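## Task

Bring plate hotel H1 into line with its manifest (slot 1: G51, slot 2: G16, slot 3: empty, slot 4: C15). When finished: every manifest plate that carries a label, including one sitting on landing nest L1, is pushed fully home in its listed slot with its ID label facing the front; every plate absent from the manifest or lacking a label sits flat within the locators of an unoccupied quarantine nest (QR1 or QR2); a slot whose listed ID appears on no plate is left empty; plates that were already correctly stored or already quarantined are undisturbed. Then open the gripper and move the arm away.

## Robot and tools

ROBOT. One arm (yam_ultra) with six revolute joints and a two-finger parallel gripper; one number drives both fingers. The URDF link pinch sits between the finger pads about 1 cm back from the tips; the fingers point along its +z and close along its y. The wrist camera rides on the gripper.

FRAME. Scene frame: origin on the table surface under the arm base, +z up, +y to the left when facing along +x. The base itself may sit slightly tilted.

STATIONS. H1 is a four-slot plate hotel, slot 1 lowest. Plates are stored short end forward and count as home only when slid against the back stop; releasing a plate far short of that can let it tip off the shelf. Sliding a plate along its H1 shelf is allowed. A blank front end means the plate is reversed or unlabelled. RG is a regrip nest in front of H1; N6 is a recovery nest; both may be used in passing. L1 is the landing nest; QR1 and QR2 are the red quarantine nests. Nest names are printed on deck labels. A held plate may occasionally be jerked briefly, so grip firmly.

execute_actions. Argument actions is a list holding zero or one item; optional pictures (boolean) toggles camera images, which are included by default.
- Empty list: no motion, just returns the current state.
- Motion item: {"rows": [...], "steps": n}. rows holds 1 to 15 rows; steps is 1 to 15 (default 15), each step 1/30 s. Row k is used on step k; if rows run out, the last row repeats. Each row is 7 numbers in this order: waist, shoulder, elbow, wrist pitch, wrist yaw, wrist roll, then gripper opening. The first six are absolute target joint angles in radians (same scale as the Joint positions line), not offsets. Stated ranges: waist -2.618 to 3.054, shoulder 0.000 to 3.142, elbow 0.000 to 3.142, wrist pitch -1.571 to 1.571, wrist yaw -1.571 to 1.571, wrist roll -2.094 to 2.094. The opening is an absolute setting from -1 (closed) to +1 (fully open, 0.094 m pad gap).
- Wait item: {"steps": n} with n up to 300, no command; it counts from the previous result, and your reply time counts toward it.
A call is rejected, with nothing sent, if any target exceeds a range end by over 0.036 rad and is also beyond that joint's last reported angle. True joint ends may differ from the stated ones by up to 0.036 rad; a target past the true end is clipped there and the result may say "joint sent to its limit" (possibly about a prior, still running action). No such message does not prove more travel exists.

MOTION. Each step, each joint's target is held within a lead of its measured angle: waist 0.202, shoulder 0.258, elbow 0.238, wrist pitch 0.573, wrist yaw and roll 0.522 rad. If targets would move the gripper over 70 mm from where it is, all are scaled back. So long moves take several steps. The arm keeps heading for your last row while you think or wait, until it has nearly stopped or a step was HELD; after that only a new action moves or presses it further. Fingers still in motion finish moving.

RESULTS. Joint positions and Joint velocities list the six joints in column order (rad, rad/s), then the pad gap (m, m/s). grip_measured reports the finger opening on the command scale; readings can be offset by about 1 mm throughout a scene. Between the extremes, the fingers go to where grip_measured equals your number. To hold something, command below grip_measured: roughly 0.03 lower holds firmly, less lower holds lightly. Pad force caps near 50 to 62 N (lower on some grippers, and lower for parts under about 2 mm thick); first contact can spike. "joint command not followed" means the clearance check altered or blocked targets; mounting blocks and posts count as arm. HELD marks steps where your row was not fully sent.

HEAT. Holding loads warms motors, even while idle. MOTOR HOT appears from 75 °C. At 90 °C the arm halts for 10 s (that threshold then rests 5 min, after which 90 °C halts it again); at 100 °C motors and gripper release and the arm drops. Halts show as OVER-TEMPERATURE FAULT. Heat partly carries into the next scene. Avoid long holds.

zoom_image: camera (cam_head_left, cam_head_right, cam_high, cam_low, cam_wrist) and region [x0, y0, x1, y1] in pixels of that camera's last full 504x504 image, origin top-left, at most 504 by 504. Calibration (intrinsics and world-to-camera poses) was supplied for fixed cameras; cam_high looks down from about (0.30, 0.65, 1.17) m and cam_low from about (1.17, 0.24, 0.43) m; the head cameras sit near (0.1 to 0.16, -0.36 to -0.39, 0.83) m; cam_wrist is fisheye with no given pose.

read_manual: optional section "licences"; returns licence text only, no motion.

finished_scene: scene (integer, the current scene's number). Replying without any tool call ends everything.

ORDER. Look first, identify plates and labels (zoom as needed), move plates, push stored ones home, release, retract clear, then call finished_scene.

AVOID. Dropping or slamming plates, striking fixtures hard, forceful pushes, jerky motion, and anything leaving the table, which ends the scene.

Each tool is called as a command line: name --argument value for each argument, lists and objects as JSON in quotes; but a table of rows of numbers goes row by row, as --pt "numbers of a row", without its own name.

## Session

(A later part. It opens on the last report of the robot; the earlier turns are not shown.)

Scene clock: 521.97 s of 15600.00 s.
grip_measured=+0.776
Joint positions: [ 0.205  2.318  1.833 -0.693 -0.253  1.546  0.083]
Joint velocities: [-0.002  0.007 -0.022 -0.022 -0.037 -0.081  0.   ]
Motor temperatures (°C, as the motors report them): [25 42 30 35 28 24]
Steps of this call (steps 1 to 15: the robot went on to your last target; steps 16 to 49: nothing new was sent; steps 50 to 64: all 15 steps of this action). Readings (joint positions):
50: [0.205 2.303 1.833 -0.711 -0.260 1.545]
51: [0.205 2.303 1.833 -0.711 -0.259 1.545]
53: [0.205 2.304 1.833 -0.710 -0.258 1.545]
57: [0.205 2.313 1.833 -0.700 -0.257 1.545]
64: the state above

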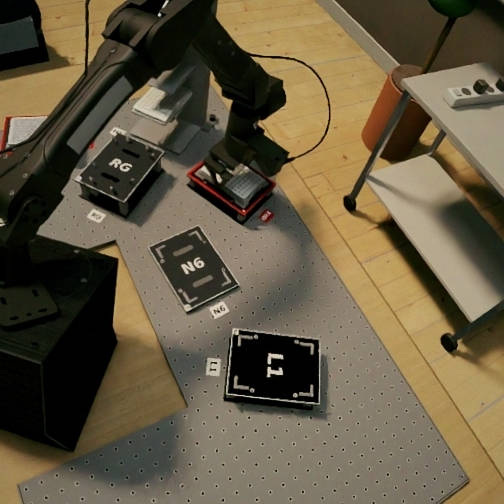

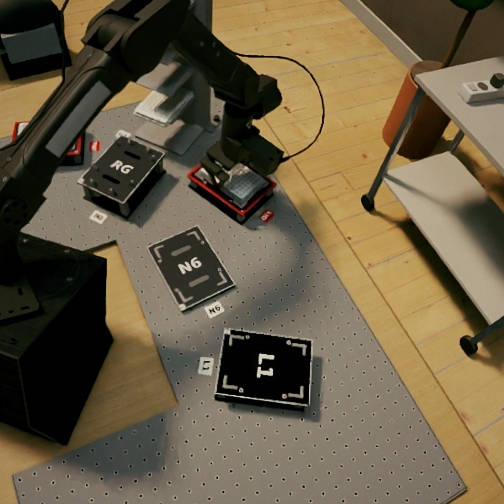

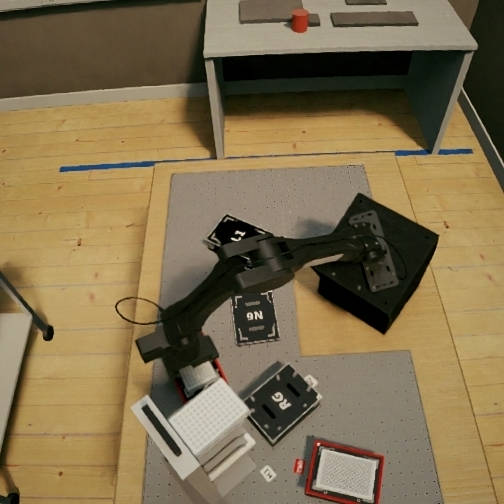

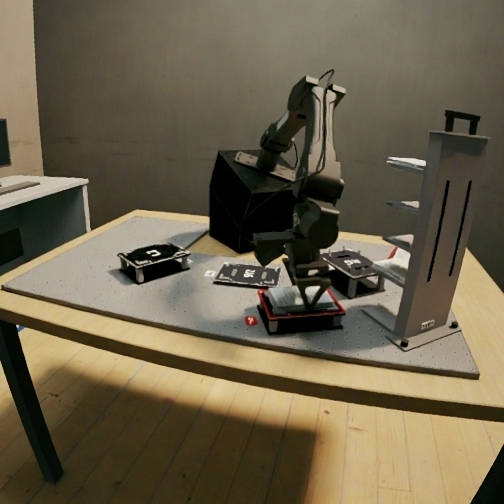

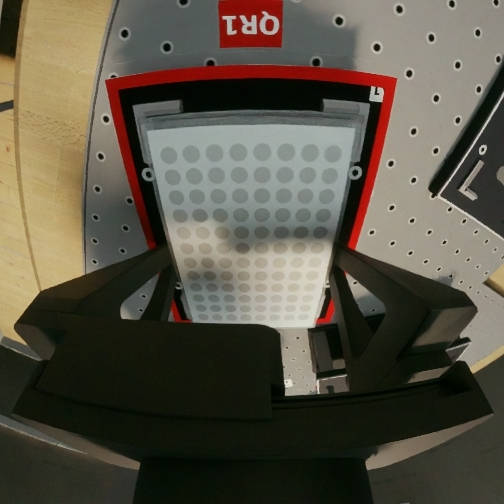

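execute_actions --actions '[{"rows":[[0.206,2.305,1.86,-0.678,-0.26,1.55,0.735],[0.208,2.305,1.86,-0.678,-0.275,1.55,0.735]],"steps":12}]'

zoom_image --camera "cam_wrist" --region '[110,60,390,340]'

Scene clock: 523.50 s of 15600.00 s.
grip_measured=+0.776
Joint positions: [ 0.205  2.318  1.833 -0.693 -0.257  1.547  0.083]
Joint velocities: [ 0.007 -0.002 -0.002  0.007 -0.037  0.007  0.001]
Motor temperatures (°C, as the motors report them): [25 42 30 35 28 24]
Steps of this call (steps 1 to 15: the robot went on to your last target; steps 16 to 34: nothing new was sent; steps 35 to 46: all 12 steps of this action). Readings (joint positions):
35: [0.205 2.318 1.833 -0.693 -0.253 1.546]
36: [0.205 2.318 1.833 -0.693 -0.254 1.546]
38: [0.205 2.318 1.833 -0.693 -0.256 1.547]
42: [0.205 2.318 1.833 -0.693 -0.257 1.547]
46: the state above

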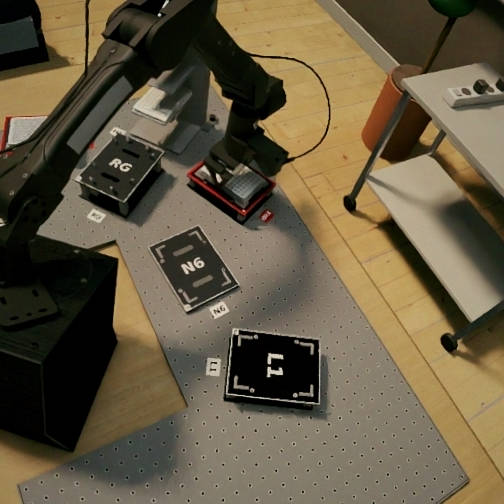

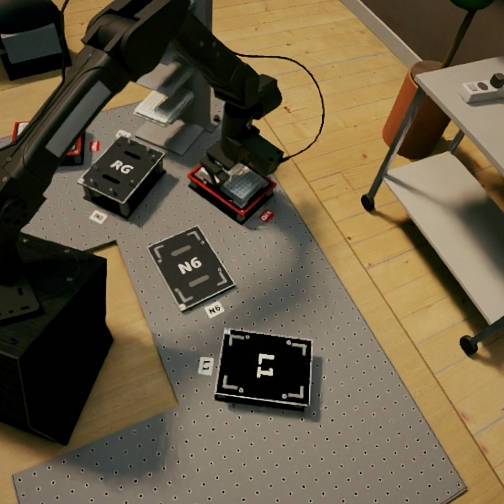

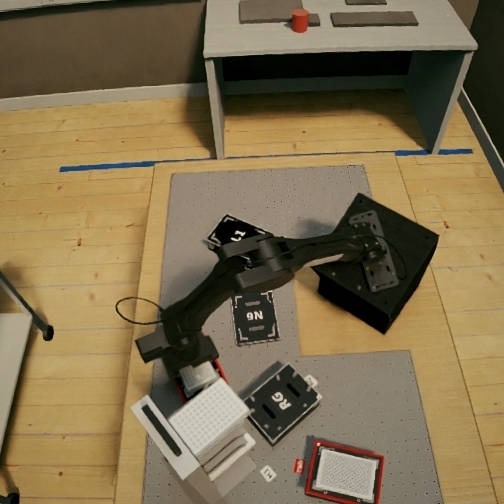

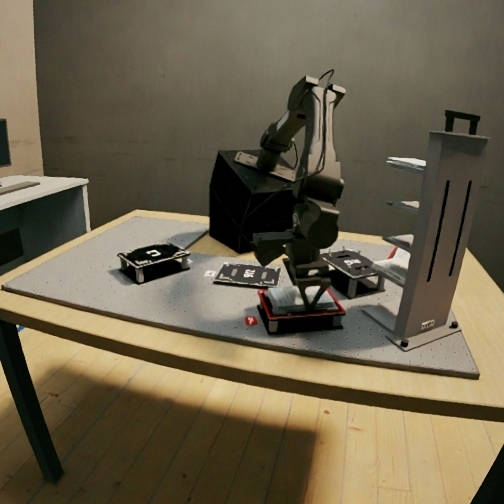

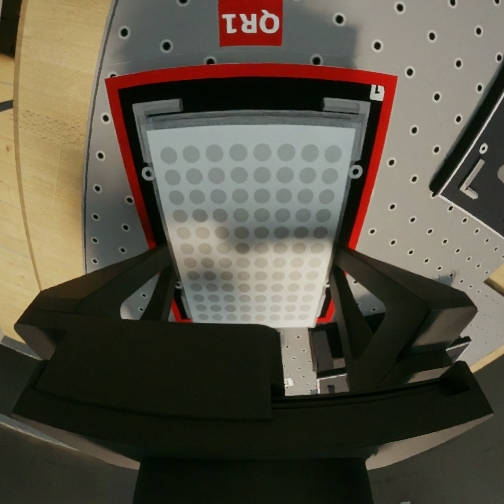

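Region (110, 60, 390, 340) of cam_wrist's 504x504 image, scaled by 1.800, with more detail than that image has.

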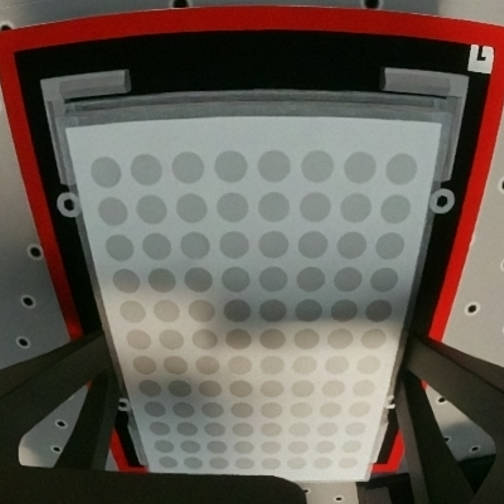

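Appears to be touching the rear locator (inside). Release.

execute_actions --actions '[{"rows":[[0.2,2.305,1.86,-0.69,-0.26,1.55,0.77],[0.2,2.305,1.86,-0.69,-0.26,1.55,0.79],[0.2,2.305,1.86,-0.69,-0.26,1.55,0.81],[0.2,2.305,1.86,-0.69,-0.26,1.55,0.82],[0.2,2.305,1.86,-0.69,-0.26,1.55,0.83],[0.2,2.305,1.86,-0.69,-0.26,1.55,0.84],[0.2,2.305,1.86,-0.69,-0.26,1.55,0.86],[0.2,2.305,1.86,-0.69,-0.26,1.55,0.9],[0.2,2.305,1.86,-0.69,-0.26,1.55,1]],"steps":13}]' --pictures false

execute_actions --actions '[{"rows":[[0.2,2.28,1.86,-0.72,-0.26,1.55,1],[0.2,2.27,1.86,-0.735,-0.26,1.55,1],[0.2,2.26,1.86,-0.75,-0.26,1.55,1],[0.2,2.25,1.86,-0.765,-0.26,1.55,1],[0.2,2.235,1.86,-0.78,-0.26,1.55,1],[0.2,2.22,1.86,-0.8,-0.26,1.55,1],[0.2,2.2,1.86,-0.82,-0.26,1.55,1],[0.2,2.18,1.86,-0.84,-0.26,1.55,1],[0.2,2.16,1.86,-0.86,-0.26,1.55,1],[0.2,2.14,1.86,-0.88,-0.26,1.55,1],[0.19,2.12,1.86,-0.9,-0.26,1.55,1],[0.19,2.1,1.86,-0.92,-0.26,1.55,1]]}]'

zoom_image --camera "cam_wrist" --region '[110,40,390,320]'

zoom_image --camera "cam_low" --region '[245,260,355,340]'

Scene clock: 527.20 s of 15600.00 s.
grip_measured=+1.000
Joint positions: [ 0.205  2.318  1.833 -0.693 -0.258  1.547  0.094]
Joint velocities: [-0.007  0.007  0.007 -0.066 -0.022 -0.066  0.   ]
Motor temperatures (°C, as the motors report them): [25 43 31 34 28 24]
Steps of this call (steps 1 to 15: the robot went on to your last target; steps 16 to 90: nothing new was sent; then 0.27 s passed at rest; steps 91 to 103: all 13 steps of this action). Readings (joint positions):
91: [0.205 2.318 1.833 -0.693 -0.257 1.547]
92: [0.205 2.318 1.833 -0.693 -0.257 1.547]
94: [0.205 2.318 1.833 -0.693 -0.257 1.547]
98: [0.205 2.318 1.833 -0.693 -0.257 1.547]
103: the state above

Scene clock: 527.70 s of 15600.00 s.
grip_measured=+1.000
Joint positions: [ 0.205  2.116  1.833 -0.863 -0.259  1.547  0.094]
Joint velocities: [-0.027 -0.393  0.061 -0.227 -0.066 -0.022  0.   ]
Motor temperatures (°C, as the motors report them): [25 43 31 34 28 24]
Steps of this call (steps 1 to 15: all 15 steps of this action). Readings (joint positions):
1: [0.205 2.318 1.833 -0.693 -0.258 1.547]
2: [0.205 2.316 1.833 -0.697 -0.258 1.547]
4: [0.205 2.308 1.833 -0.713 -0.258 1.547]
8: [0.205 2.259 1.833 -0.765 -0.258 1.547]
15: the state above

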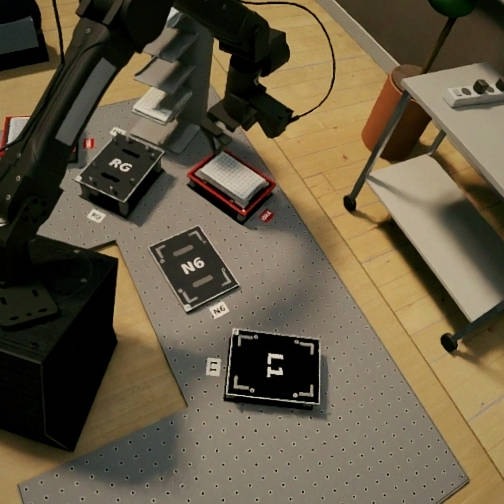

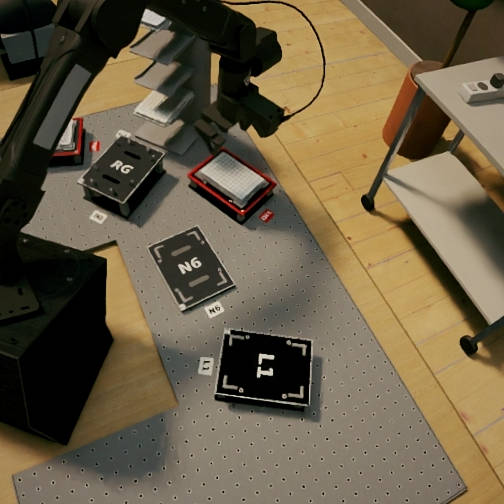

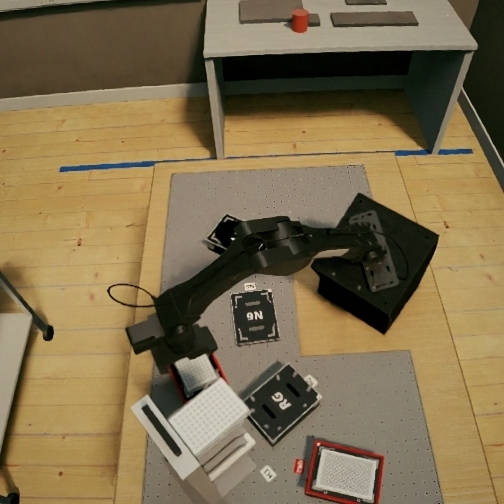

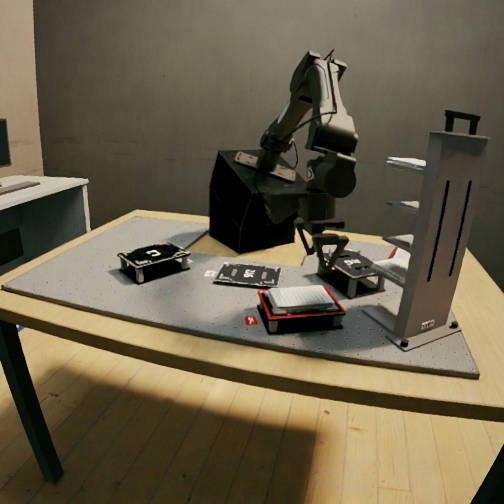

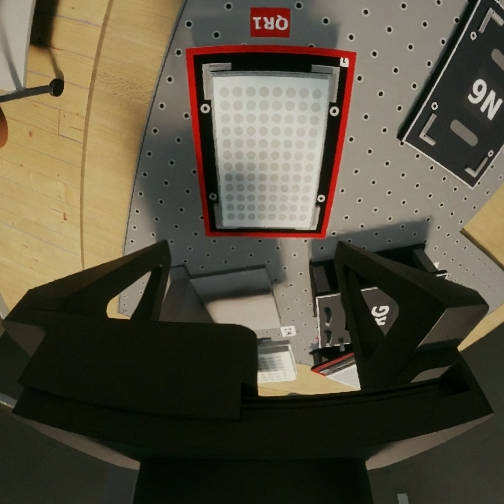

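Region (110, 40, 390, 320) of cam_wrist's 504x504 image, scaled by 1.800, with more detail than that image has.

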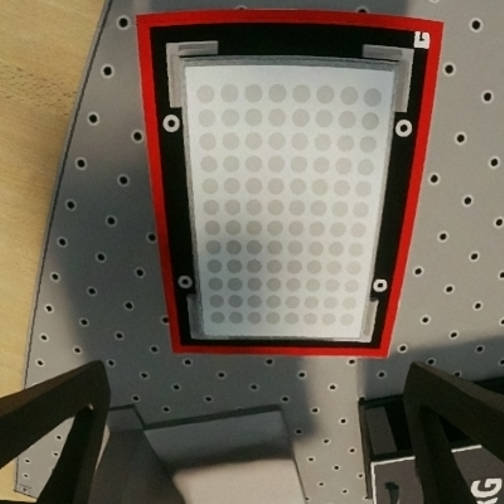

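Region (245, 260, 355, 340) of cam_low's 504x504 image, scaled by 4.582, with more detail than that image has; it fills the top 367 rows of this view, and the rest is white.

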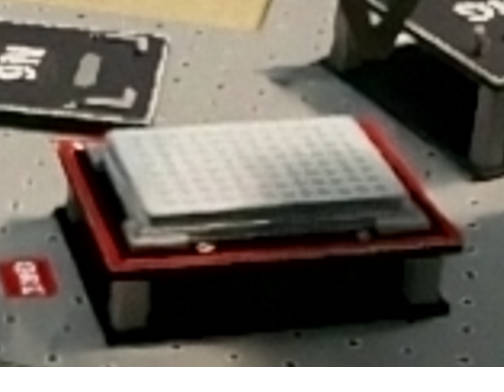

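Seated flat. Retreat.

execute_actions --actions '[{"rows":[[0.17,2.05,1.8,-0.92,-0.24,1.5,1],[0.15,2.0,1.74,-0.92,-0.22,1.45,1],[0.13,1.94,1.68,-0.92,-0.2,1.4,1],[0.11,1.88,1.62,-0.92,-0.2,1.4,1],[0.09,1.82,1.56,-0.92,-0.2,1.4,1],[0.07,1.76,1.5,-0.92,-0.2,1.4,1],[0.05,1.7,1.44,-0.92,-0.2,1.4,1],[0.03,1.64,1.38,-0.92,-0.2,1.4,1],[0.01,1.58,1.32,-0.92,-0.2,1.4,1],[0,1.52,1.26,-0.92,-0.2,1.4,1],[0,1.46,1.2,-0.92,-0.2,1.4,1],[0,1.4,1.14,-0.92,-0.2,1.4,1],[0,1.35,1.1,-0.92,-0.2,1.4,1],[0,1.3,1.07,-0.92,-0.2,1.4,1]]}]' --pictures false

execute_actions --actions '[{"steps":10}]'

zoom_image --camera "cam_head_right" --region '[170,130,290,230]'

Scene clock: 529.80 s of 15600.00 s.
grip_measured=+1.000
Joint positions: [-0.004  1.345  1.122 -0.915 -0.211  1.414  0.094]
Joint velocities: [ 0.051 -1.145 -0.852 -0.403  0.007 -0.081  0.   ]
Motor temperatures (°C, as the motors report them): [25 44 31 34 28 24]
Steps of this call (steps 1 to 30: the robot went on to your last target; steps 31 to 48: nothing new was sent; steps 49 to 63: all 15 steps of this action). Readings (joint positions):
49: [0.204 2.105 1.835 -0.901 -0.260 1.541]
50: [0.201 2.090 1.814 -0.894 -0.259 1.526]
52: [0.182 2.023 1.719 -0.886 -0.250 1.483]
56: [0.087 1.789 1.480 -0.898 -0.235 1.437]
63: the state above

Scene clock: 530.13 s of 15600.00 s.
grip_measured=+1.000
Joint positions: [-0.003  1.303  1.08  -0.933 -0.211  1.408  0.094]
Joint velocities: [-0.002  0.012 -0.007 -0.066  0.007  0.081  0.   ]
Motor temperatures (°C, as the motors report them): [25 43 31 34 28 24]
Steps of this call (steps 1 to 10: the robot went on to your last target). Readings (joint positions):
1: [-0.003 1.317 1.100 -0.928 -0.211 1.413]
2: [-0.003 1.304 1.090 -0.935 -0.211 1.412]
4: [-0.003 1.302 1.083 -0.935 -0.211 1.410]
8: [-0.003 1.303 1.080 -0.934 -0.211 1.408]
10: the state above

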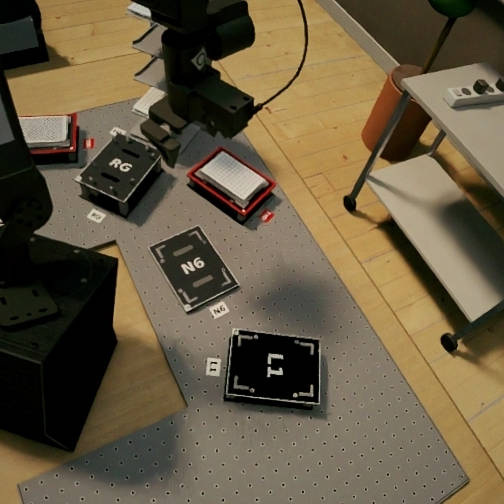

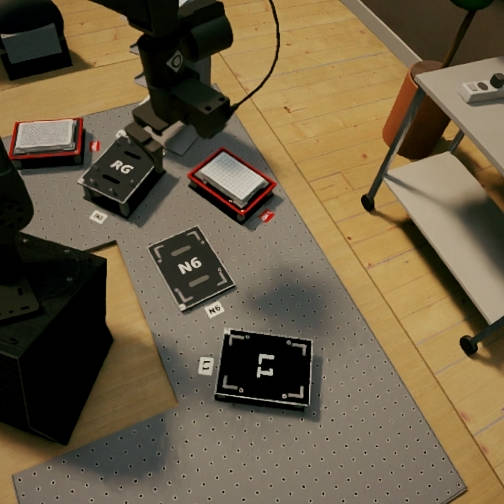

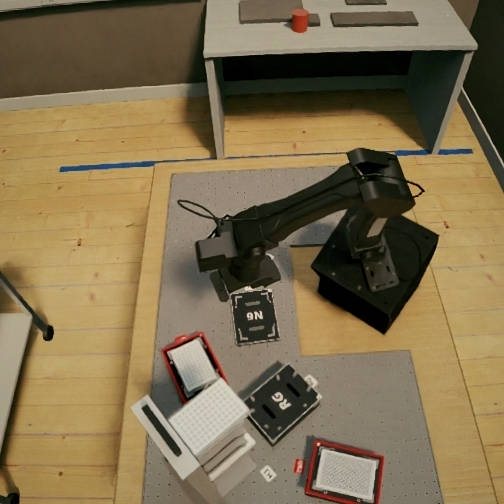

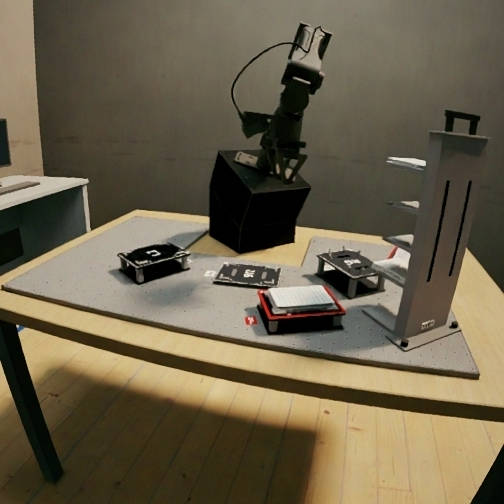

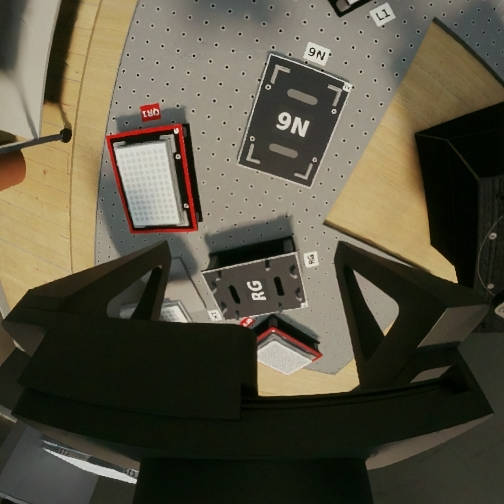

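Region (170, 130, 290, 230) of cam_head_right's 504x504 image, scaled by 4.200, with more detail than that image has.

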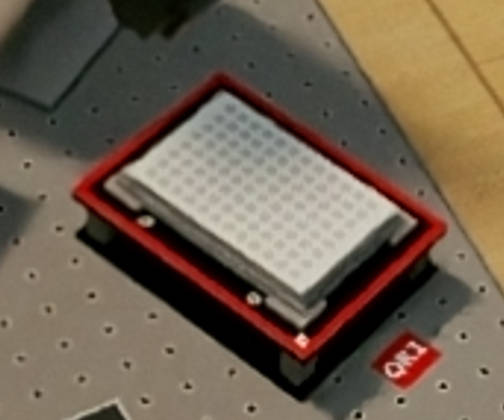

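finished_scene --scene 1

The scene is finished: the task was done.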